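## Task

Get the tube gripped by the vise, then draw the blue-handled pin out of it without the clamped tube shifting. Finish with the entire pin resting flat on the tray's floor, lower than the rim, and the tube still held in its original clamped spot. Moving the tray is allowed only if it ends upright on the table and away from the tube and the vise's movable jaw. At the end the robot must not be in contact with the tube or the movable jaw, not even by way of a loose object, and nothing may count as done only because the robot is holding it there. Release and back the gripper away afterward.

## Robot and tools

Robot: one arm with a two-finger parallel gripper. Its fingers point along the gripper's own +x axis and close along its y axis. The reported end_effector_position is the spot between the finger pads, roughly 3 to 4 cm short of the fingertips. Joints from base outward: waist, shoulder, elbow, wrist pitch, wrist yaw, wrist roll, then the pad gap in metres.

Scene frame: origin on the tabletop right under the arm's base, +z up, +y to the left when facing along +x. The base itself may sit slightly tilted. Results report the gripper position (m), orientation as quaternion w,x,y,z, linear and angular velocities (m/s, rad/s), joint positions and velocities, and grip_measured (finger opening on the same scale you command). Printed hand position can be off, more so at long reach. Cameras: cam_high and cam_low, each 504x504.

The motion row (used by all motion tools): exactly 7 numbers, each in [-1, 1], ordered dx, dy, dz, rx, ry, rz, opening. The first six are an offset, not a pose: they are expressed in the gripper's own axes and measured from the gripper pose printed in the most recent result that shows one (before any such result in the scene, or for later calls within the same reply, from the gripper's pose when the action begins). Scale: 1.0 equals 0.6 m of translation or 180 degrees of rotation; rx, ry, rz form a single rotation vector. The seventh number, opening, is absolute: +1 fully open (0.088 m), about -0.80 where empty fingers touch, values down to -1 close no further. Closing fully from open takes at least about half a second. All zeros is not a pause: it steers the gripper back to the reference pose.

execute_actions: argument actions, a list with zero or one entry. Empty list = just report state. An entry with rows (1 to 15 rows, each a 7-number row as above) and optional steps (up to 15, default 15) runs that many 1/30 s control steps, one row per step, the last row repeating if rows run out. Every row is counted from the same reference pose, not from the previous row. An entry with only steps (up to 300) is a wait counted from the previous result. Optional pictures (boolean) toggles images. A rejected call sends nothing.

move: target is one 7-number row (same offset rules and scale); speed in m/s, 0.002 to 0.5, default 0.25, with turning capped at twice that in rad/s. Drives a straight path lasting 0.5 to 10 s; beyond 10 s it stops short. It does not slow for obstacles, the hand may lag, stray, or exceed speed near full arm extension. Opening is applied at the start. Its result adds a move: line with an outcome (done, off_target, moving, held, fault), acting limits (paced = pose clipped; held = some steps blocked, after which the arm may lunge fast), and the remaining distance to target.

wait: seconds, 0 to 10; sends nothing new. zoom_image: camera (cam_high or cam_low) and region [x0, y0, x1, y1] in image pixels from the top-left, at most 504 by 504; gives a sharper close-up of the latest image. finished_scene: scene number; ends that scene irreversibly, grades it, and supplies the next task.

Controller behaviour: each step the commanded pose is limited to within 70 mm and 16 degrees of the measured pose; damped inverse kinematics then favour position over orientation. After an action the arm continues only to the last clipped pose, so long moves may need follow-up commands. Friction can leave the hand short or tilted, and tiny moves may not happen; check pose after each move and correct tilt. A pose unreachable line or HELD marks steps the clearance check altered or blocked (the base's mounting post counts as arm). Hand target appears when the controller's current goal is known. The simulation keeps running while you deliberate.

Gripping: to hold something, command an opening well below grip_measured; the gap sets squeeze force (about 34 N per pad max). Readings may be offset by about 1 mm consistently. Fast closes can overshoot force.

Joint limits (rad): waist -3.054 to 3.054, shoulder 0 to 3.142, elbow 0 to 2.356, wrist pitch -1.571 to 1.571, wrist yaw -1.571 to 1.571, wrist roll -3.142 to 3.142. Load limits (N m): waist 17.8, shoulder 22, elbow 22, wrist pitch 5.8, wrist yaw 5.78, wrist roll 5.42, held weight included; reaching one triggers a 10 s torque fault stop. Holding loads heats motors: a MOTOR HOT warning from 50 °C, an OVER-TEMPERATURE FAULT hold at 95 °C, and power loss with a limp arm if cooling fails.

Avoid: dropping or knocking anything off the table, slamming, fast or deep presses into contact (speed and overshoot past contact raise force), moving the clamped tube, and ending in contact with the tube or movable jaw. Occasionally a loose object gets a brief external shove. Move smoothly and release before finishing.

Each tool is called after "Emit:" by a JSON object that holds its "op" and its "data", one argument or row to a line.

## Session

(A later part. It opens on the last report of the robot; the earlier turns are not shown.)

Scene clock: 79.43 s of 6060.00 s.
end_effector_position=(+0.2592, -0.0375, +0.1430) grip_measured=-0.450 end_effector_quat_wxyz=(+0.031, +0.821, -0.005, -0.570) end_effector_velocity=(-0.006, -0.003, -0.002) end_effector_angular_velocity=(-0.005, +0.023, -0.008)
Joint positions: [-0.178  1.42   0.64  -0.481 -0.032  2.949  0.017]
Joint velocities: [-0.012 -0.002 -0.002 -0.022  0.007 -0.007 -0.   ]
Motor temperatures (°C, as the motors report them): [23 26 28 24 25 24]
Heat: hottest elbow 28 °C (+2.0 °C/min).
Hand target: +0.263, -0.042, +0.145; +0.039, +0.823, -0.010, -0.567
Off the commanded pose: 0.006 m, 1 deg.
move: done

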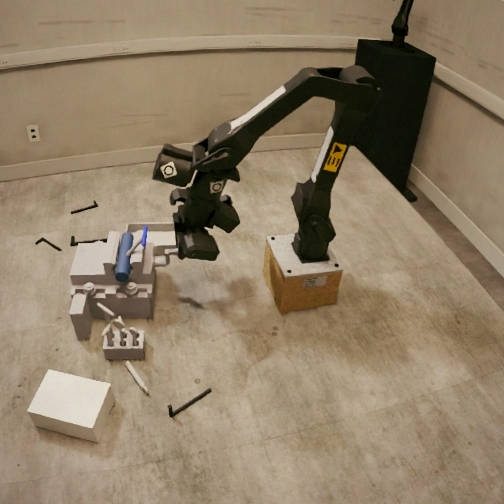

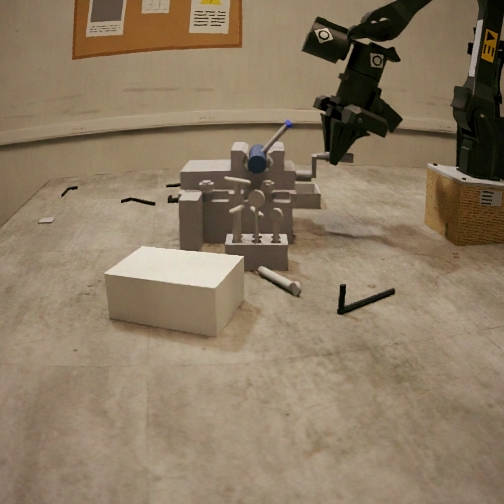

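Emit:
{"op": "move", "data": {
  "target": [0.016,0.040,0.006,0,0,0,-0.75],
  "speed": 0.06
}}

Emit:
{"op": "move", "data": {
  "target": [0.037,0.017,0.014,0,0,0,-0.75],
  "speed": 0.06
}}

Emit:
{"op": "move", "data": {
  "target": [0.037,-0.017,0.014,0,0,0,-0.75],
  "speed": 0.06
}}

Emit:
{"op": "move", "data": {
  "target": [0.016,-0.040,0.006,0,0,0,-0.75],
  "speed": 0.06
}}

Emit:
{"op": "zoom_image", "data": {
  "camera": "cam_low",
  "region": [220, 80, 420, 240]
}}

Scene clock: 87.40 s of 6060.00 s.
end_effector_position=(+0.2557, -0.0648, +0.1362) grip_measured=-0.458 end_effector_quat_wxyz=(+0.030, +0.818, -0.015, -0.574) end_effector_velocity=(+0.001, -0.001, +0.001) end_effector_angular_velocity=(-0.003, -0.008, +0.016)
Joint positions: [-0.292  1.452  0.635 -0.452 -0.049  2.853  0.017]
Joint velocities: [-0.007 -0.002 -0.002  0.007 -0.007 -0.022 -0.   ]
Motor temperatures (°C, as the motors report them): [23 26 29 25 24 24]
Heat: hottest elbow 29 °C (+3.0 °C/min).
Hand target: +0.259, -0.062, +0.134; +0.032, +0.821, -0.006, -0.570
Off the commanded pose: 0.005 m, 1 deg.
move: done

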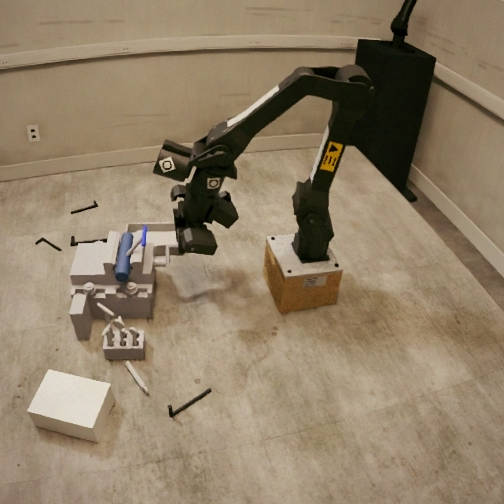

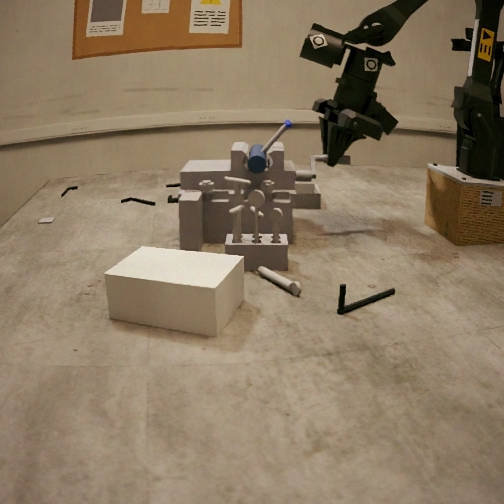

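Scene clock: 88.20 s of 6060.00 s.
end_effector_position=(+0.2540, -0.0761, +0.1151) grip_measured=-0.461 end_effector_quat_wxyz=(+0.029, +0.818, -0.017, -0.574) end_effector_velocity=(-0.001, +0.002, -0.003) end_effector_angular_velocity=(+0.020, +0.001, +0.007)
Joint positions: [-0.341  1.519  0.591 -0.344 -0.062  2.812  0.016]
Joint velocities: [-0.007  0.007 -0.007  0.007 -0.022 -0.007 -0.   ]
Motor temperatures (°C, as the motors report them): [23 25 29 25 24 24]
Heat: hottest elbow 29 °C (+3.0 °C/min).
Hand target: +0.255, -0.077, +0.113; +0.031, +0.818, -0.015, -0.574
Off the commanded pose: 0.003 m, 0 deg.
move: done

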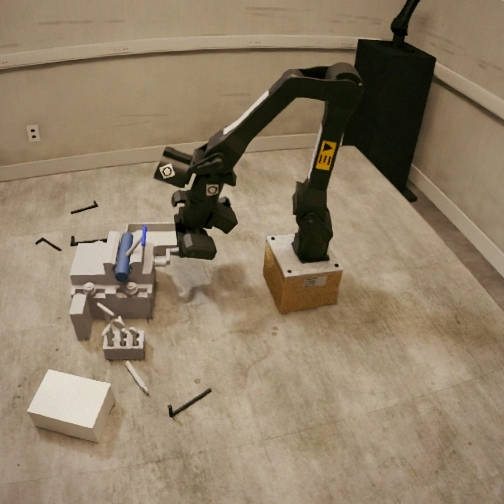

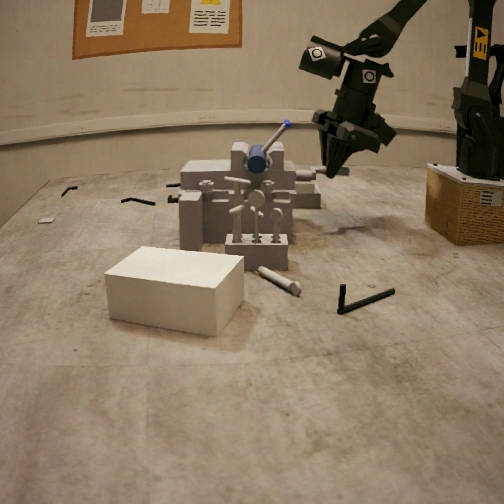

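Scene clock: 89.00 s of 6060.00 s.
end_effector_position=(+0.2545, -0.0712, +0.0942) grip_measured=-0.465 end_effector_quat_wxyz=(+0.029, +0.819, -0.024, -0.572) end_effector_velocity=(-0.001, +0.001, -0.002) end_effector_angular_velocity=(+0.010, -0.000, -0.007)
Joint positions: [-0.311  1.58   0.535 -0.219 -0.044  2.848  0.016]
Joint velocities: [-0.002  0.002 -0.007  0.007 -0.007  0.007 -0.001]
Motor temperatures (°C, as the motors report them): [23 25 29 25 24 24]
Heat: hottest elbow 29 °C (+3.0 °C/min).
Hand target: +0.253, -0.067, +0.091; +0.028, +0.818, -0.017, -0.574
Off the commanded pose: 0.005 m, 1 deg.
move: done

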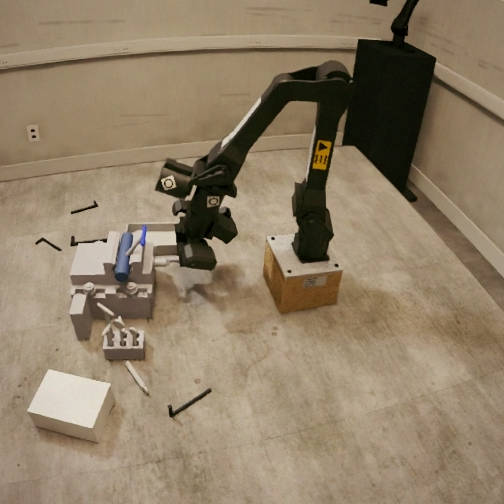

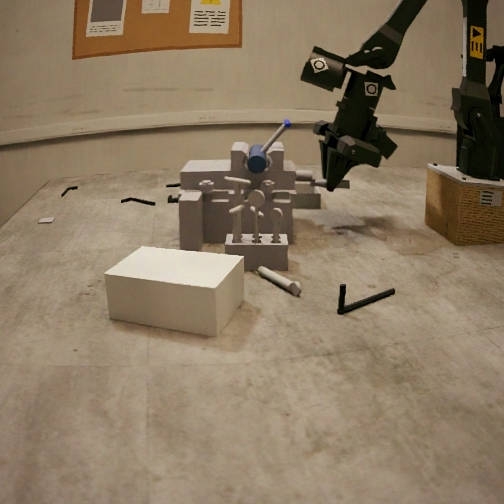

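Scene clock: 89.83 s of 6060.00 s.
end_effector_position=(+0.2562, -0.0607, +0.0844) grip_measured=-0.476 end_effector_quat_wxyz=(+0.036, +0.819, -0.047, -0.570) end_effector_velocity=(-0.001, +0.003, -0.002) end_effector_angular_velocity=(+0.023, -0.003, -0.001)
Joint positions: [-0.231  1.607  0.502 -0.145  0.024  2.938  0.016]
Joint velocities: [-0.002  0.002 -0.007  0.007 -0.022  0.007 -0.   ]
Motor temperatures (°C, as the motors report them): [23 25 29 25 24 24]
Heat: hottest elbow 29 °C (+3.0 °C/min).
Hand target: +0.254, -0.048, +0.082; +0.029, +0.819, -0.024, -0.573
Off the commanded pose: 0.013 m, 3 deg.
move: off_target

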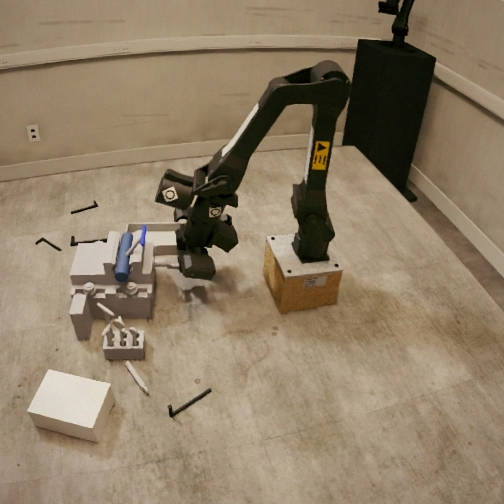

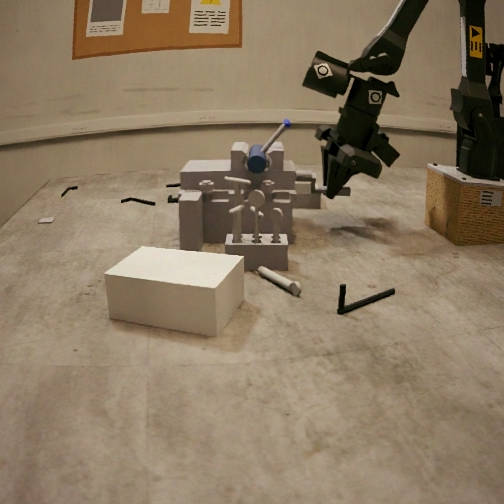

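Region (220, 80, 420, 240) of cam_low's 504x504 image, scaled by 2.520, with more detail than that image has; it fills the top 403 rows of this view, and the rest is white.

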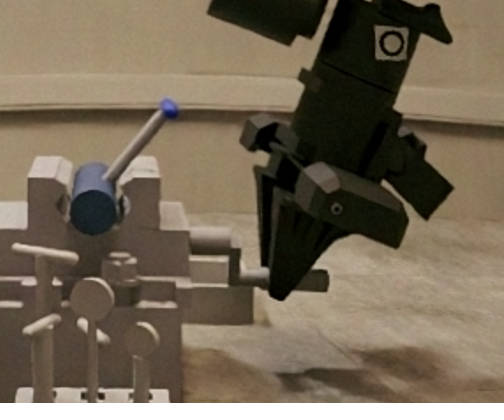

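Emit:
{"op": "move", "data": {
  "target": [0.016,-0.035,0.0,0,0,0,-0.75],
  "speed": 0.06
}}

Emit:
{"op": "move", "data": {
  "target": [-0.014,-0.045,-0.008,0,0,0,-0.75],
  "speed": 0.06
}}

Emit:
{"op": "move", "data": {
  "target": [-0.04,-0.02,-0.018,0,0,0,-0.75],
  "speed": 0.06
}}

Emit:
{"op": "move", "data": {
  "target": [-0.04,0.017,-0.018,0,0,0,-0.75],
  "speed": 0.06
}}

Emit:
{"op": "move", "data": {
  "target": [-0.016,0.044,-0.008,0,0,0,-0.75],
  "speed": 0.06
}}

Emit:
{"op": "zoom_image", "data": {
  "camera": "cam_low",
  "region": [220, 80, 420, 240]
}}

Scene clock: 106.13 s of 6060.00 s.
end_effector_position=(+0.2587, -0.0439, +0.0771) grip_measured=-0.482 end_effector_quat_wxyz=(+0.033, +0.818, -0.054, -0.571) end_effector_velocity=(-0.003, +0.005, -0.002) end_effector_angular_velocity=(+0.010, +0.011, +0.008)
Joint positions: [-0.145  1.636  0.491 -0.11   0.059  3.033  0.015]
Joint velocities: [ 0.012 -0.002 -0.007 -0.007 -0.007  0.007 -0.   ]
Motor temperatures (°C, as the motors report them): [23 26 28 25 25 24]
Heat: hottest elbow 28 °C (+1.0 °C/min).
Hand target: +0.260, -0.041, +0.073; +0.036, +0.819, -0.047, -0.571
Off the commanded pose: 0.005 m, 1 deg.
move: done

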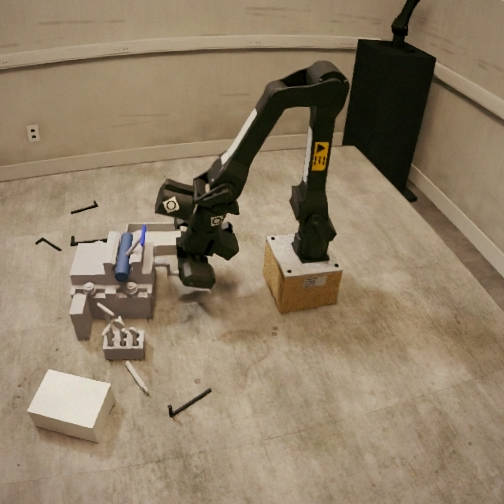

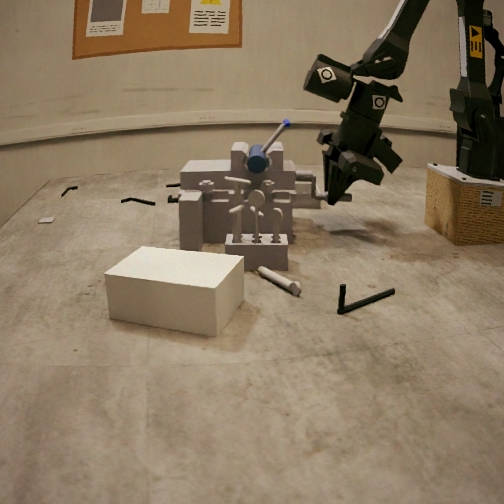

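Scene clock: 106.90 s of 6060.00 s.
end_effector_position=(+0.2617, -0.0219, +0.0824) grip_measured=-0.483 end_effector_quat_wxyz=(+0.034, +0.818, -0.056, -0.572) end_effector_velocity=(+0.001, +0.002, +0.000) end_effector_angular_velocity=(+0.004, -0.006, +0.012)
Joint positions: [-0.038  1.618  0.509 -0.155  0.099  3.135  0.015]
Joint velocities: [ 0.002 -0.002 -0.002  0.007 -0.007 -0.007 -0.   ]
Motor temperatures (°C, as the motors report them): [23 26 28 25 25 24]
Heat: hottest elbow 28 °C (+1.0 °C/min).
Hand target: +0.262, -0.016, +0.083; +0.036, +0.819, -0.046, -0.572
Off the commanded pose: 0.006 m, 0 deg.
joint sent to its limit — the command would take joint 6 (wrist roll) past its upper limit, so that joint was sent only as far as its limit.
move: done

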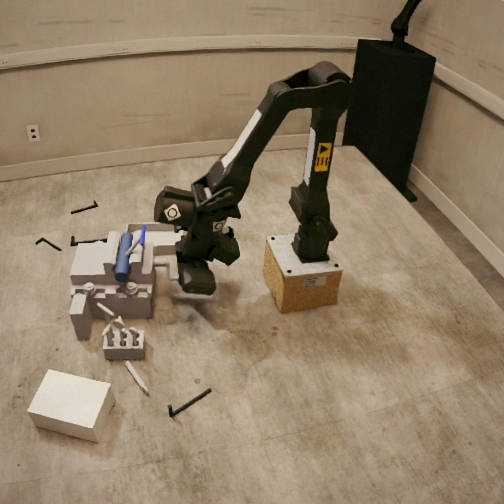

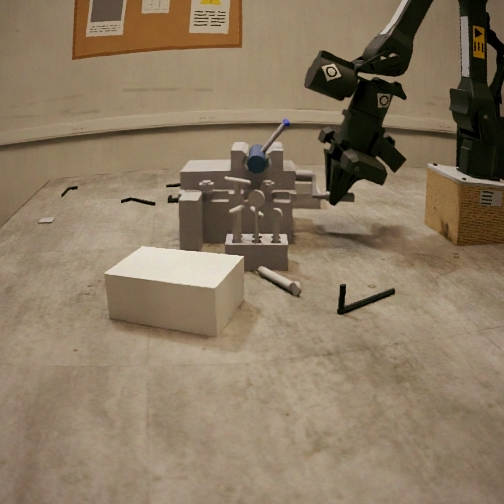

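Scene clock: 107.73 s of 6060.00 s.
end_effector_position=(+0.2641, -0.0084, +0.1045) grip_measured=-0.470 end_effector_quat_wxyz=(+0.036, +0.818, -0.034, -0.573) end_effector_velocity=(+0.000, +0.003, +0.002) end_effector_angular_velocity=(+0.023, -0.003, -0.002)
Joint positions: [-0.003  1.543  0.563 -0.288  0.075  3.142  0.016]
Joint velocities: [-0.002 -0.007  0.002 -0.007 -0.022  0.007 -0.   ]
Motor temperatures (°C, as the motors report them): [23 26 28 25 25 24]
Heat: hottest elbow 28 °C (+1.0 °C/min).
Hand target: +0.265, -0.007, +0.107; +0.044, +0.819, -0.032, -0.572
Off the commanded pose: 0.003 m, 3 deg.
joint sent to its limit — the command would take joint 6 (wrist roll) past its upper limit, so that joint was sent only as far as its limit.
move: off_target

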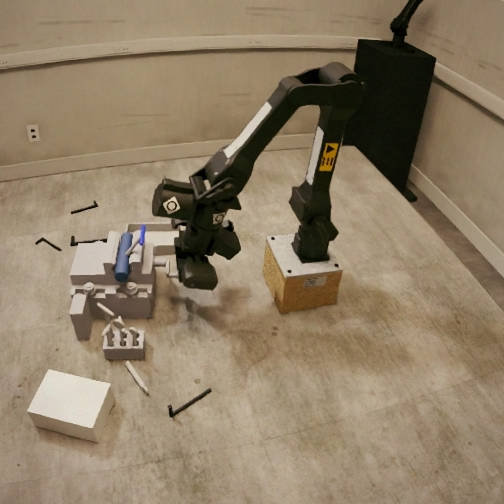

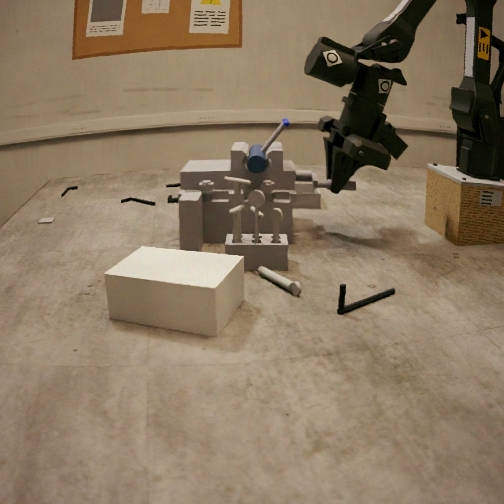

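Scene clock: 108.53 s of 6060.00 s.
end_effector_position=(+0.2637, -0.0130, +0.1281) grip_measured=-0.471 end_effector_quat_wxyz=(+0.031, +0.816, -0.032, -0.577) end_effector_velocity=(-0.003, -0.001, +0.001) end_effector_angular_velocity=(+0.005, +0.013, +0.002)
Joint positions: [-0.033  1.474  0.622 -0.423  0.057  3.118  0.016]
Joint velocities: [-0.007 -0.007  0.002 -0.022 -0.007 -0.007 -0.   ]
Motor temperatures (°C, as the motors report them): [23 26 28 25 25 24]
Heat: hottest elbow 28 °C (+1.0 °C/min).
Hand target: +0.266, -0.016, +0.132; +0.036, +0.818, -0.035, -0.573
Off the commanded pose: 0.005 m, 1 deg.
move: done

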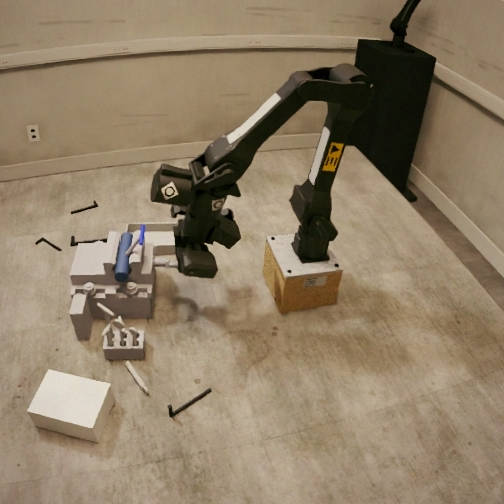

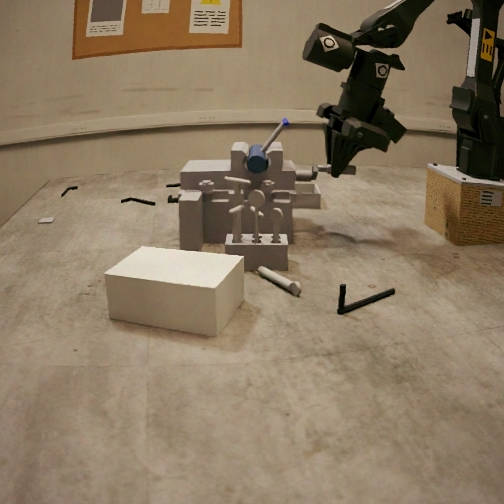

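Scene clock: 109.37 s of 6060.00 s.
end_effector_position=(+0.2607, -0.0301, +0.1412) grip_measured=-0.472 end_effector_quat_wxyz=(+0.018, +0.815, -0.022, -0.579) end_effector_velocity=(-0.002, +0.000, -0.001) end_effector_angular_velocity=(+0.015, +0.006, +0.016)
Joint positions: [-0.134  1.44   0.656 -0.495 -0.004  3.031  0.016]
Joint velocities: [-0.012 -0.002 -0.002 -0.007 -0.022 -0.022  0.   ]
Motor temperatures (°C, as the motors report them): [23 26 28 25 25 24]
Heat: hottest elbow 28 °C (+1.0 °C/min).
Hand target: +0.264, -0.039, +0.142; +0.031, +0.816, -0.032, -0.576
Off the commanded pose: 0.009 m, 2 deg.
move: off_target

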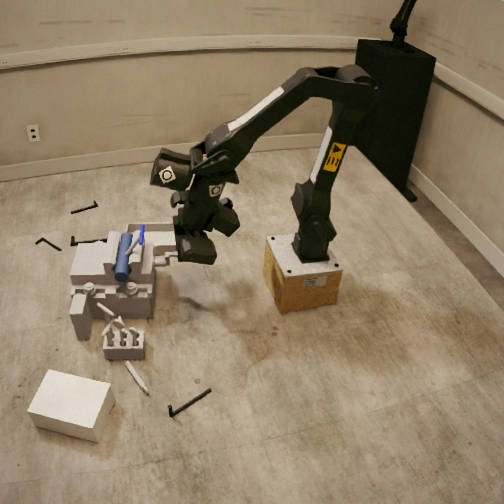

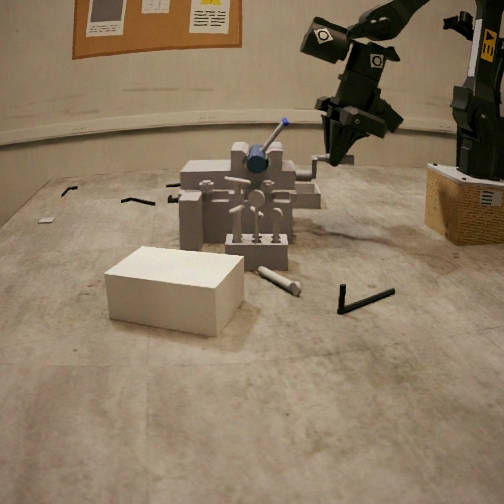

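Region (220, 80, 420, 240) of cam_low's 504x504 image, scaled by 2.520, with more detail than that image has; it fills the top 403 rows of this view, and the rest is white.

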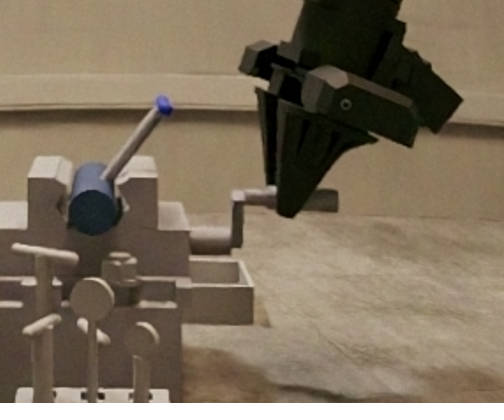

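Emit:
{"op": "move", "data": {
  "target": [0,0.047,-0.003,0,0,0,-0.75],
  "speed": 0.06
}}

Emit:
{"op": "move", "data": {
  "target": [0.031,0.033,0.010,0,0,0,-0.75],
  "speed": 0.06
}}

Emit:
{"op": "move", "data": {
  "target": [0.044,0,0.015,0,0,0,-0.75],
  "speed": 0.06
}}

Emit:
{"op": "move", "data": {
  "target": [0.031,-0.033,0.010,0,0,0,-0.75],
  "speed": 0.06
}}

Emit:
{"op": "move", "data": {
  "target": [0,-0.047,0,0,0,0,-0.75],
  "speed": 0.06
}}

Emit:
{"op": "move", "data": {
  "target": [-0.031,-0.033,-0.012,0,0,0,-0.75],
  "speed": 0.06
}}

Emit:
{"op": "move", "data": {
  "target": [-0.044,0,-0.017,0,0,0,-0.75],
  "speed": 0.06
}}

Emit:
{"op": "move", "data": {
  "target": [-0.031,0.033,-0.012,0,0,0,-0.75],
  "speed": 0.06
}}

Emit:
{"op": "zoom_image", "data": {
  "camera": "cam_low",
  "region": [220, 80, 420, 240]
}}

Scene clock: 121.60 s of 6060.00 s.
end_effector_position=(+0.2572, -0.0564, +0.1421) grip_measured=-0.475 end_effector_quat_wxyz=(+0.015, +0.813, -0.023, -0.582) end_effector_velocity=(-0.002, +0.002, -0.001) end_effector_angular_velocity=(+0.020, +0.002, +0.007)
Joint positions: [-0.254  1.449  0.667 -0.507 -0.039  2.923  0.016]
Joint velocities: [-0.007 -0.002 -0.002 -0.007 -0.022 -0.007 -0.   ]
Motor temperatures (°C, as the motors report them): [23 25 29 27 25 25]
Heat: hottest elbow 29 °C (+2.0 °C/min).
Hand target: +0.262, -0.059, +0.143; +0.018, +0.815, -0.022, -0.579
Off the commanded pose: 0.005 m, 1 deg.
move: done

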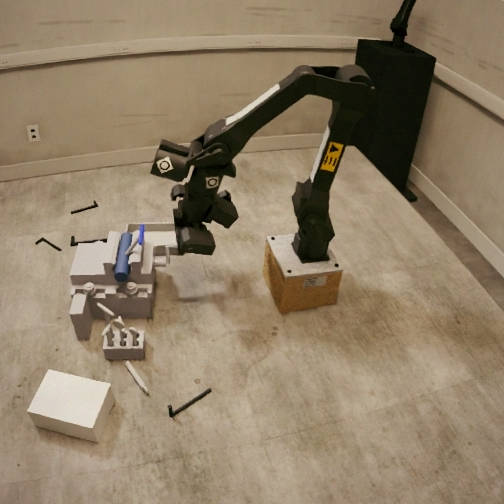

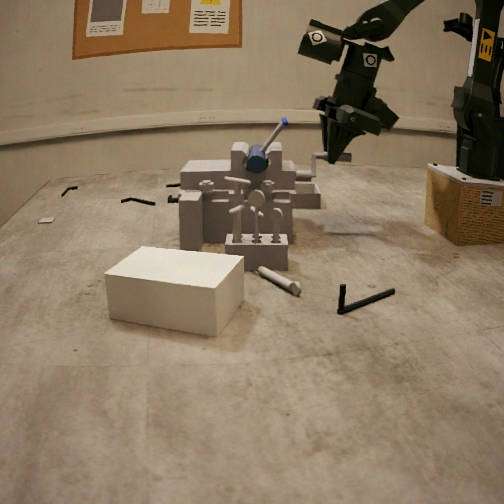

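Scene clock: 122.40 s of 6060.00 s.
end_effector_position=(+0.2550, -0.0744, +0.1247) grip_measured=-0.477 end_effector_quat_wxyz=(+0.010, +0.812, -0.022, -0.583) end_effector_velocity=(-0.004, -0.002, -0.003) end_effector_angular_velocity=(-0.008, +0.019, +0.011)
Joint positions: [-0.337  1.51   0.638 -0.426 -0.068  2.849  0.016]
Joint velocities: [-0.007  0.007 -0.002 -0.007  0.007 -0.022 -0.   ]
Motor temperatures (°C, as the motors report them): [23 25 29 27 25 25]
Heat: hottest elbow 29 °C (+2.0 °C/min).
Hand target: +0.257, -0.077, +0.124; +0.015, +0.813, -0.023, -0.581
Off the commanded pose: 0.004 m, 1 deg.
move: done

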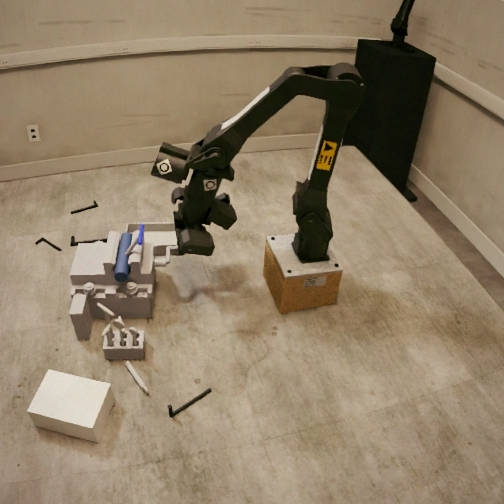

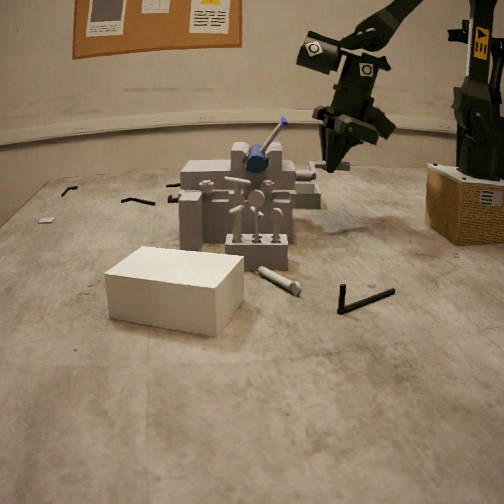

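Scene clock: 123.20 s of 6060.00 s.
end_effector_position=(+0.2548, -0.0745, +0.0995) grip_measured=-0.479 end_effector_quat_wxyz=(+0.006, +0.813, -0.021, -0.582) end_effector_velocity=(-0.006, +0.005, -0.004) end_effector_angular_velocity=(+0.028, +0.024, +0.011)
Joint positions: [-0.34   1.586  0.581 -0.293 -0.075  2.851  0.016]
Joint velocities: [-0.002  0.002 -0.007 -0.022 -0.022 -0.007 -0.   ]
Motor temperatures (°C, as the motors report them): [23 25 29 27 25 25]
Heat: hottest elbow 29 °C (+2.0 °C/min).
Hand target: +0.255, -0.076, +0.097; +0.010, +0.812, -0.022, -0.583
Off the commanded pose: 0.003 m, 0 deg.
move: done

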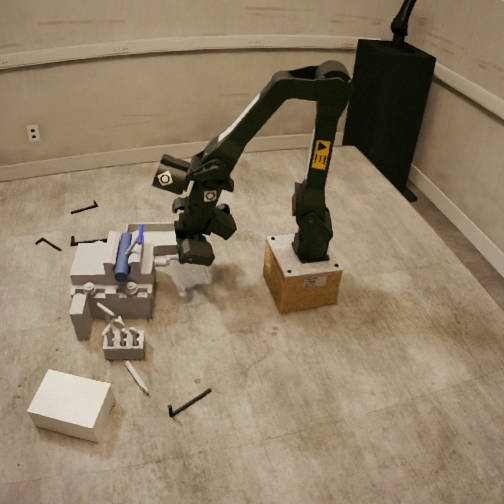

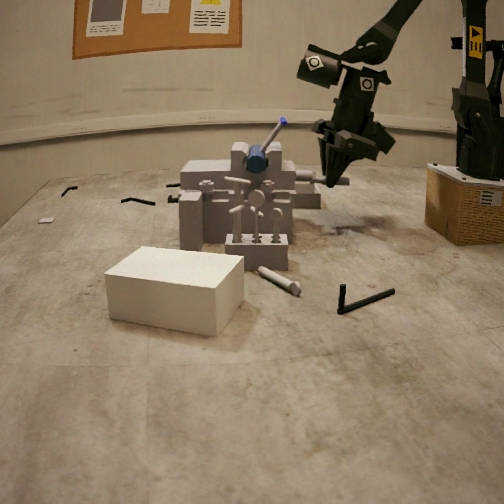

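Scene clock: 124.00 s of 6060.00 s.
end_effector_position=(+0.2571, -0.0591, +0.0825) grip_measured=-0.482 end_effector_quat_wxyz=(+0.007, +0.814, -0.028, -0.580) end_effector_velocity=(-0.001, +0.001, -0.001) end_effector_angular_velocity=(+0.004, -0.004, +0.007)
Joint positions: [-0.263  1.634  0.534 -0.186 -0.043  2.932  0.015]
Joint velocities: [-0.002 -0.002 -0.007  0.007 -0.007 -0.007 -0.   ]
Motor temperatures (°C, as the motors report them): [23 25 29 27 25 25]
Heat: hottest elbow 29 °C (+2.0 °C/min).
Hand target: +0.256, -0.055, +0.079; +0.006, +0.813, -0.021, -0.582
Off the commanded pose: 0.005 m, 1 deg.
move: done

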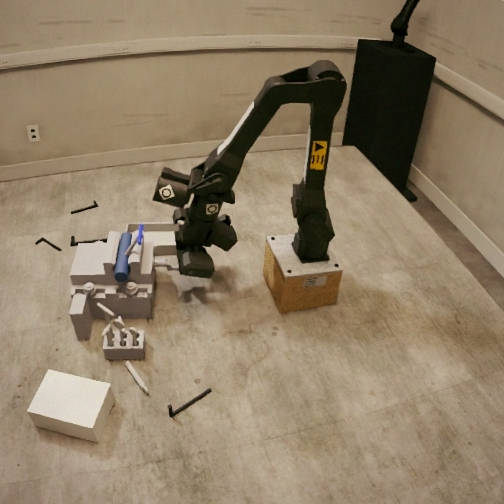

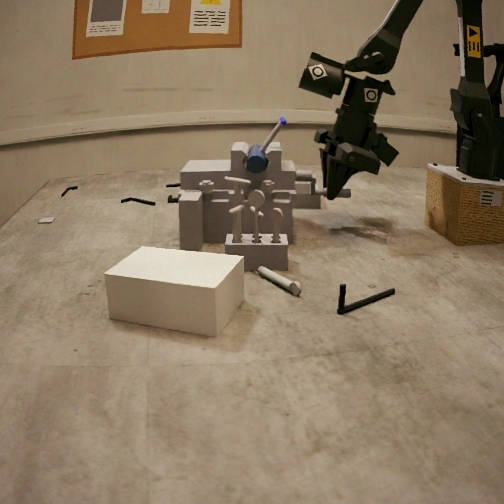

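Scene clock: 124.83 s of 6060.00 s.
end_effector_position=(+0.2608, -0.0336, +0.0795) grip_measured=-0.487 end_effector_quat_wxyz=(+0.001, +0.814, -0.035, -0.581) end_effector_velocity=(-0.001, +0.002, +0.001) end_effector_angular_velocity=(+0.005, +0.002, +0.012)
Joint positions: [-0.143  1.64   0.525 -0.169 -0.006  3.065  0.015]
Joint velocities: [ 0.002 -0.007 -0.002 -0.007 -0.007 -0.007  0.   ]
Motor temperatures (°C, as the motors report them): [23 25 29 27 25 25]
Heat: hottest elbow 29 °C (+2.0 °C/min).
Hand target: +0.258, -0.031, +0.081; +0.007, +0.814, -0.028, -0.581
Off the commanded pose: 0.004 m, 1 deg.
move: done

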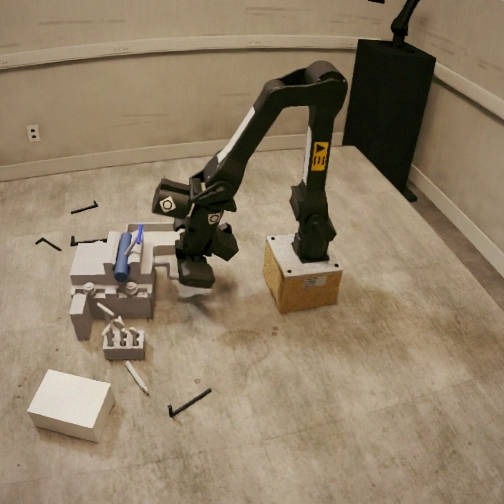

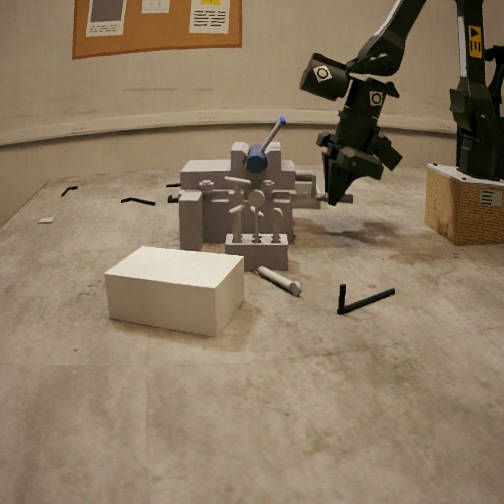

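Scene clock: 125.63 s of 6060.00 s.
end_effector_position=(+0.2640, -0.0133, +0.0964) grip_measured=-0.486 end_effector_quat_wxyz=(-0.004, +0.814, -0.027, -0.580) end_effector_velocity=(-0.003, +0.001, +0.001) end_effector_angular_velocity=(+0.005, +0.012, +0.007)
Joint positions: [-0.063  1.58   0.562 -0.267 -0.001  3.141  0.015]
Joint velocities: [-0.002 -0.007  0.002 -0.022 -0.007 -0.007  0.   ]
Motor temperatures (°C, as the motors report them): [23 25 29 27 25 25]
Heat: hottest elbow 29 °C (+2.0 °C/min).
Hand target: +0.263, -0.013, +0.099; +0.004, +0.814, -0.027, -0.581
Off the commanded pose: 0.003 m, 1 deg.
joint sent to its limit — the command would take joint 6 (wrist roll) past its upper limit, so that joint was sent only as far as its limit.
move: done

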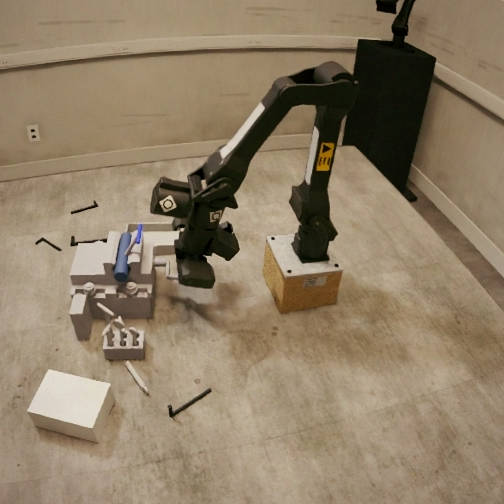

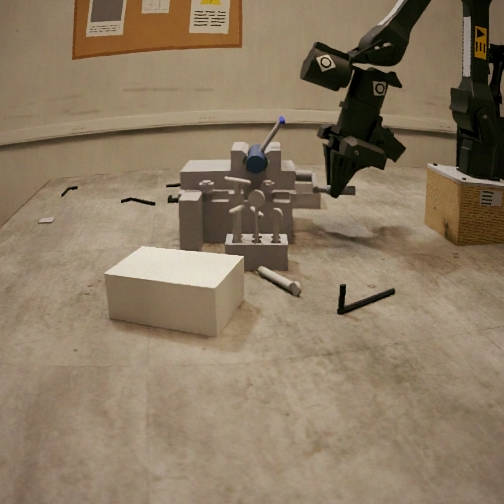

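Scene clock: 126.43 s of 6060.00 s.
end_effector_position=(+0.2644, -0.0117, +0.1221) grip_measured=-0.484 end_effector_quat_wxyz=(-0.005, +0.813, -0.023, -0.582) end_effector_velocity=(+0.003, -0.001, +0.002) end_effector_angular_velocity=(+0.004, -0.012, +0.002)
Joint positions: [-0.064  1.502  0.624 -0.41  -0.008  3.137  0.015]
Joint velocities: [-0.007 -0.002  0.002  0.007 -0.007 -0.007 -0.   ]
Motor temperatures (°C, as the motors report them): [23 25 29 27 25 25]
Heat: hottest elbow 29 °C (+2.0 °C/min).
Hand target: +0.265, -0.013, +0.125; -0.003, +0.814, -0.025, -0.580
Off the commanded pose: 0.003 m, 1 deg.
joint sent to its limit — the command would take joint 6 (wrist roll) past its upper limit, so that joint was sent only as far as its limit.
move: done

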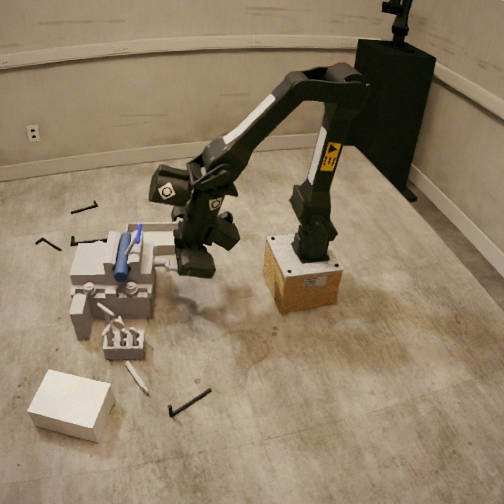

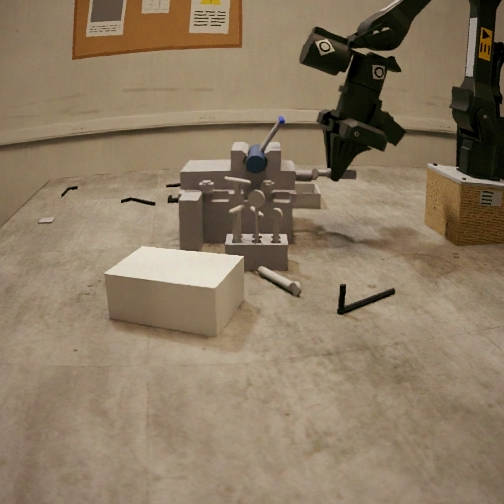

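Scene clock: 127.23 s of 6060.00 s.
end_effector_position=(+0.2621, -0.0269, +0.1400) grip_measured=-0.485 end_effector_quat_wxyz=(-0.011, +0.811, -0.019, -0.585) end_effector_velocity=(-0.001, -0.001, +0.001) end_effector_angular_velocity=(+0.005, +0.002, +0.002)
Joint positions: [-0.143  1.459  0.672 -0.51  -0.043  3.065  0.015]
Joint velocities: [-0.007 -0.002  0.002 -0.007 -0.007 -0.007 -0.   ]
Motor temperatures (°C, as the motors report them): [23 25 29 27 25 25]
Heat: hottest elbow 29 °C (+2.0 °C/min).
Hand target: +0.264, -0.031, +0.143; -0.005, +0.813, -0.024, -0.582
Off the commanded pose: 0.005 m, 1 deg.
move: done

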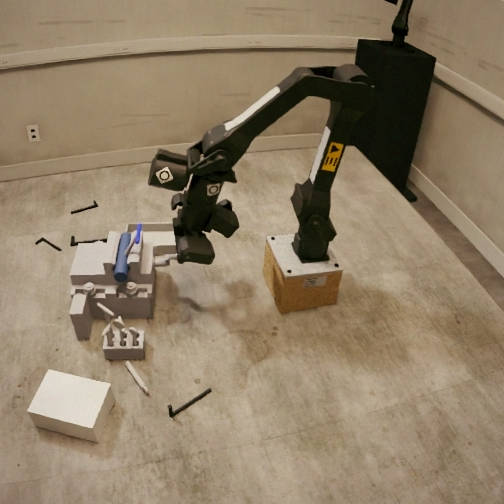

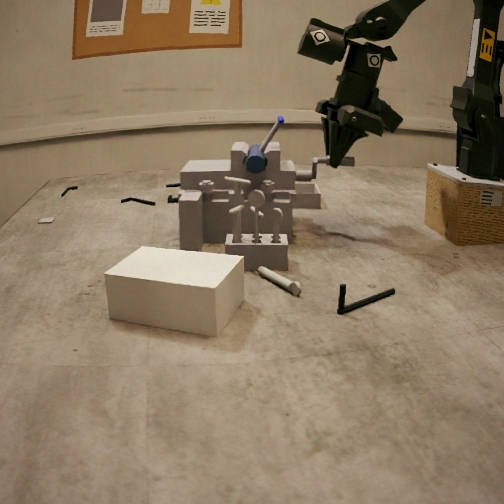

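Region (220, 80, 420, 240) of cam_low's 504x504 image, scaled by 2.520, with more detail than that image has; it fills the top 403 rows of this view, and the rest is white.

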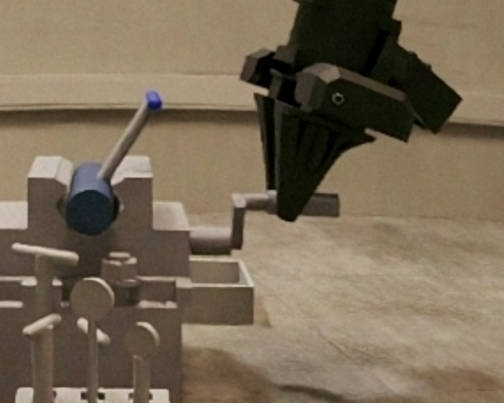

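Half turn more.

Emit:
{"op": "move", "data": {
  "target": [-0.003,0.05,-0.003,0,0,0,-0.75],
  "speed": 0.06
}}

Emit:
{"op": "move", "data": {
  "target": [0.031,0.033,0.010,0,0,0,-0.75],
  "speed": 0.06
}}

Emit:
{"op": "move", "data": {
  "target": [0.044,0,0.015,0,0,0,-0.75],
  "speed": 0.06
}}

Emit:
{"op": "move", "data": {
  "target": [0.031,-0.033,0.010,0,0,0,-0.75],
  "speed": 0.06
}}

Emit:
{"op": "zoom_image", "data": {
  "camera": "cam_low",
  "region": [220, 80, 420, 240]
}}

Scene clock: 136.53 s of 6060.00 s.
end_effector_position=(+0.2576, -0.0551, +0.1431) grip_measured=-0.485 end_effector_quat_wxyz=(-0.013, +0.810, -0.019, -0.586) end_effector_velocity=(-0.006, -0.001, -0.003) end_effector_angular_velocity=(+0.007, +0.024, +0.011)
Joint positions: [-0.272  1.462  0.687 -0.532 -0.08   2.944  0.015]
Joint velocities: [-0.012  0.002 -0.002 -0.022 -0.007 -0.022 -0.   ]
Motor temperatures (°C, as the motors report them): [23 25 30 27 24 25]
Heat: hottest elbow 30 °C (+2.0 °C/min).
Hand target: +0.262, -0.057, +0.143; -0.011, +0.811, -0.019, -0.584
Off the commanded pose: 0.005 m, 0 deg.
move: done

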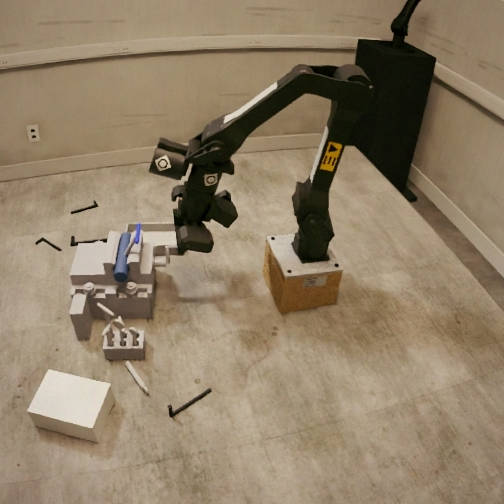

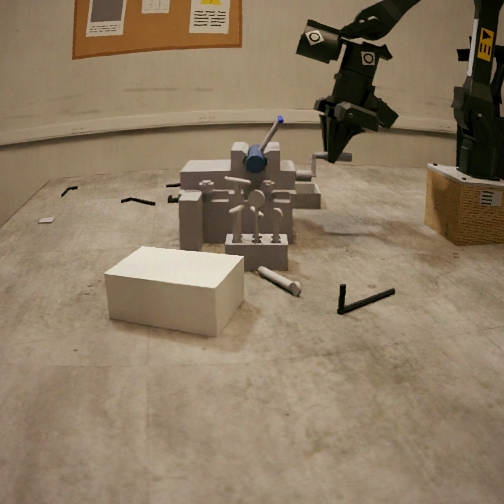

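Scene clock: 137.33 s of 6060.00 s.
end_effector_position=(+0.2550, -0.0747, +0.1259) grip_measured=-0.486 end_effector_quat_wxyz=(-0.012, +0.810, -0.021, -0.586) end_effector_velocity=(-0.005, -0.001, -0.003) end_effector_angular_velocity=(+0.011, +0.014, -0.003)
Joint positions: [-0.354  1.519  0.655 -0.451 -0.097  2.865  0.015]
Joint velocities: [-0.012  0.002 -0.007 -0.007 -0.007 -0.007 -0.   ]
Motor temperatures (°C, as the motors report them): [23 25 30 27 24 25]
Heat: hottest elbow 30 °C (+2.0 °C/min).
Hand target: +0.257, -0.075, +0.124; -0.013, +0.811, -0.019, -0.585
Off the commanded pose: 0.003 m, 0 deg.
move: done

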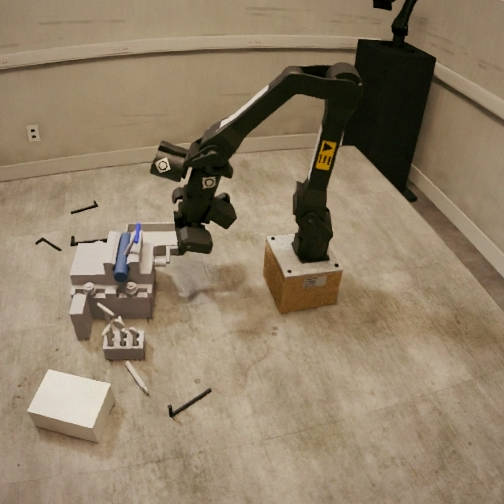

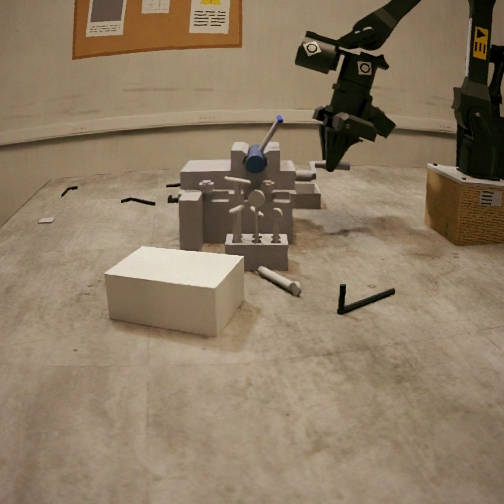

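Scene clock: 138.13 s of 6060.00 s.
end_effector_position=(+0.2548, -0.0755, +0.1009) grip_measured=-0.487 end_effector_quat_wxyz=(-0.013, +0.811, -0.022, -0.585) end_effector_velocity=(+0.002, +0.002, -0.002) end_effector_angular_velocity=(+0.020, -0.014, -0.003)
Joint positions: [-0.356  1.592  0.597 -0.318 -0.096  2.866  0.015]
Joint velocities: [-0.002  0.007 -0.007  0.022 -0.022  0.007 -0.   ]
Motor temperatures (°C, as the motors report them): [23 25 30 27 24 25]
Heat: hottest elbow 30 °C (+2.0 °C/min).
Hand target: +0.254, -0.075, +0.098; -0.013, +0.810, -0.021, -0.586
Off the commanded pose: 0.003 m, 0 deg.
move: done

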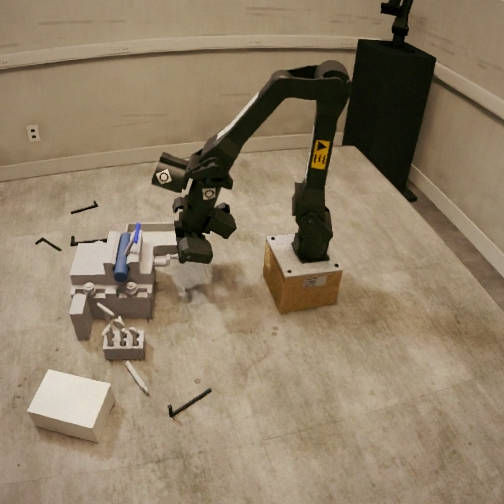

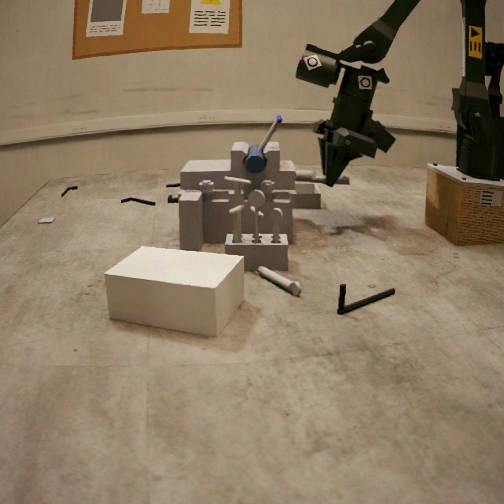

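Scene clock: 138.97 s of 6060.00 s.
end_effector_position=(+0.2571, -0.0612, +0.0839) grip_measured=-0.488 end_effector_quat_wxyz=(-0.008, +0.812, -0.030, -0.583) end_effector_velocity=(-0.001, +0.001, -0.002) end_effector_angular_velocity=(+0.005, +0.001, +0.007)
Joint positions: [-0.279  1.637  0.548 -0.21  -0.059  2.942  0.015]
Joint velocities: [-0.002  0.002 -0.007  0.007 -0.007 -0.007  0.   ]
Motor temperatures (°C, as the motors report them): [23 25 30 27 24 25]
Heat: hottest elbow 30 °C (+2.0 °C/min).
Hand target: +0.256, -0.056, +0.081; -0.013, +0.810, -0.022, -0.585
Off the commanded pose: 0.006 m, 1 deg.
move: done

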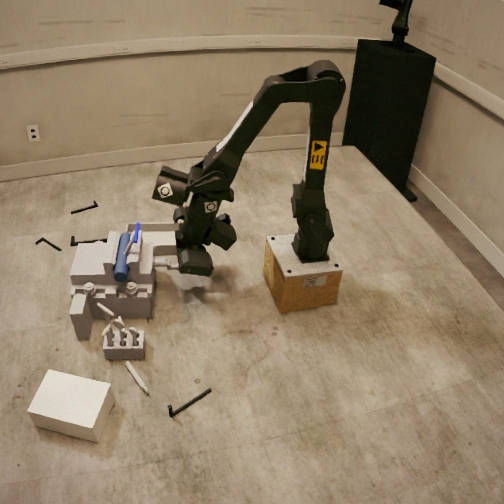

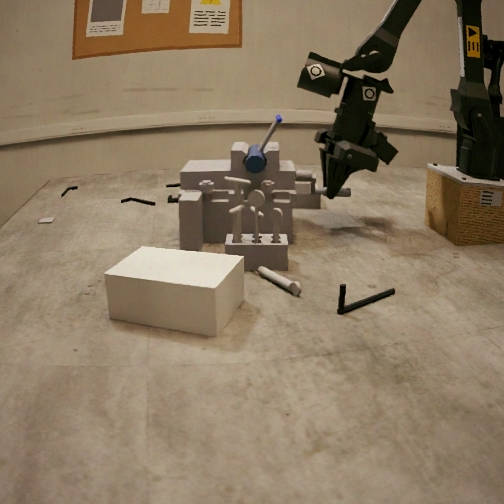

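Region (220, 80, 420, 240) of cam_low's 504x504 image, scaled by 2.520, with more detail than that image has; it fills the top 403 rows of this view, and the rest is white.

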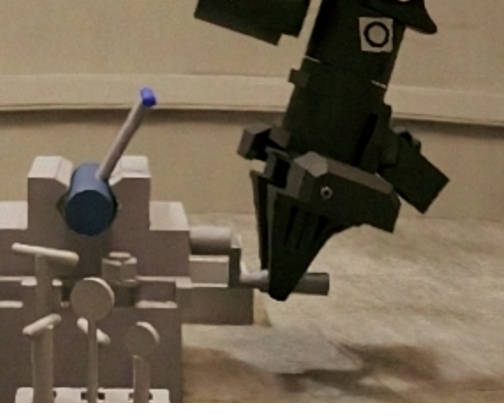

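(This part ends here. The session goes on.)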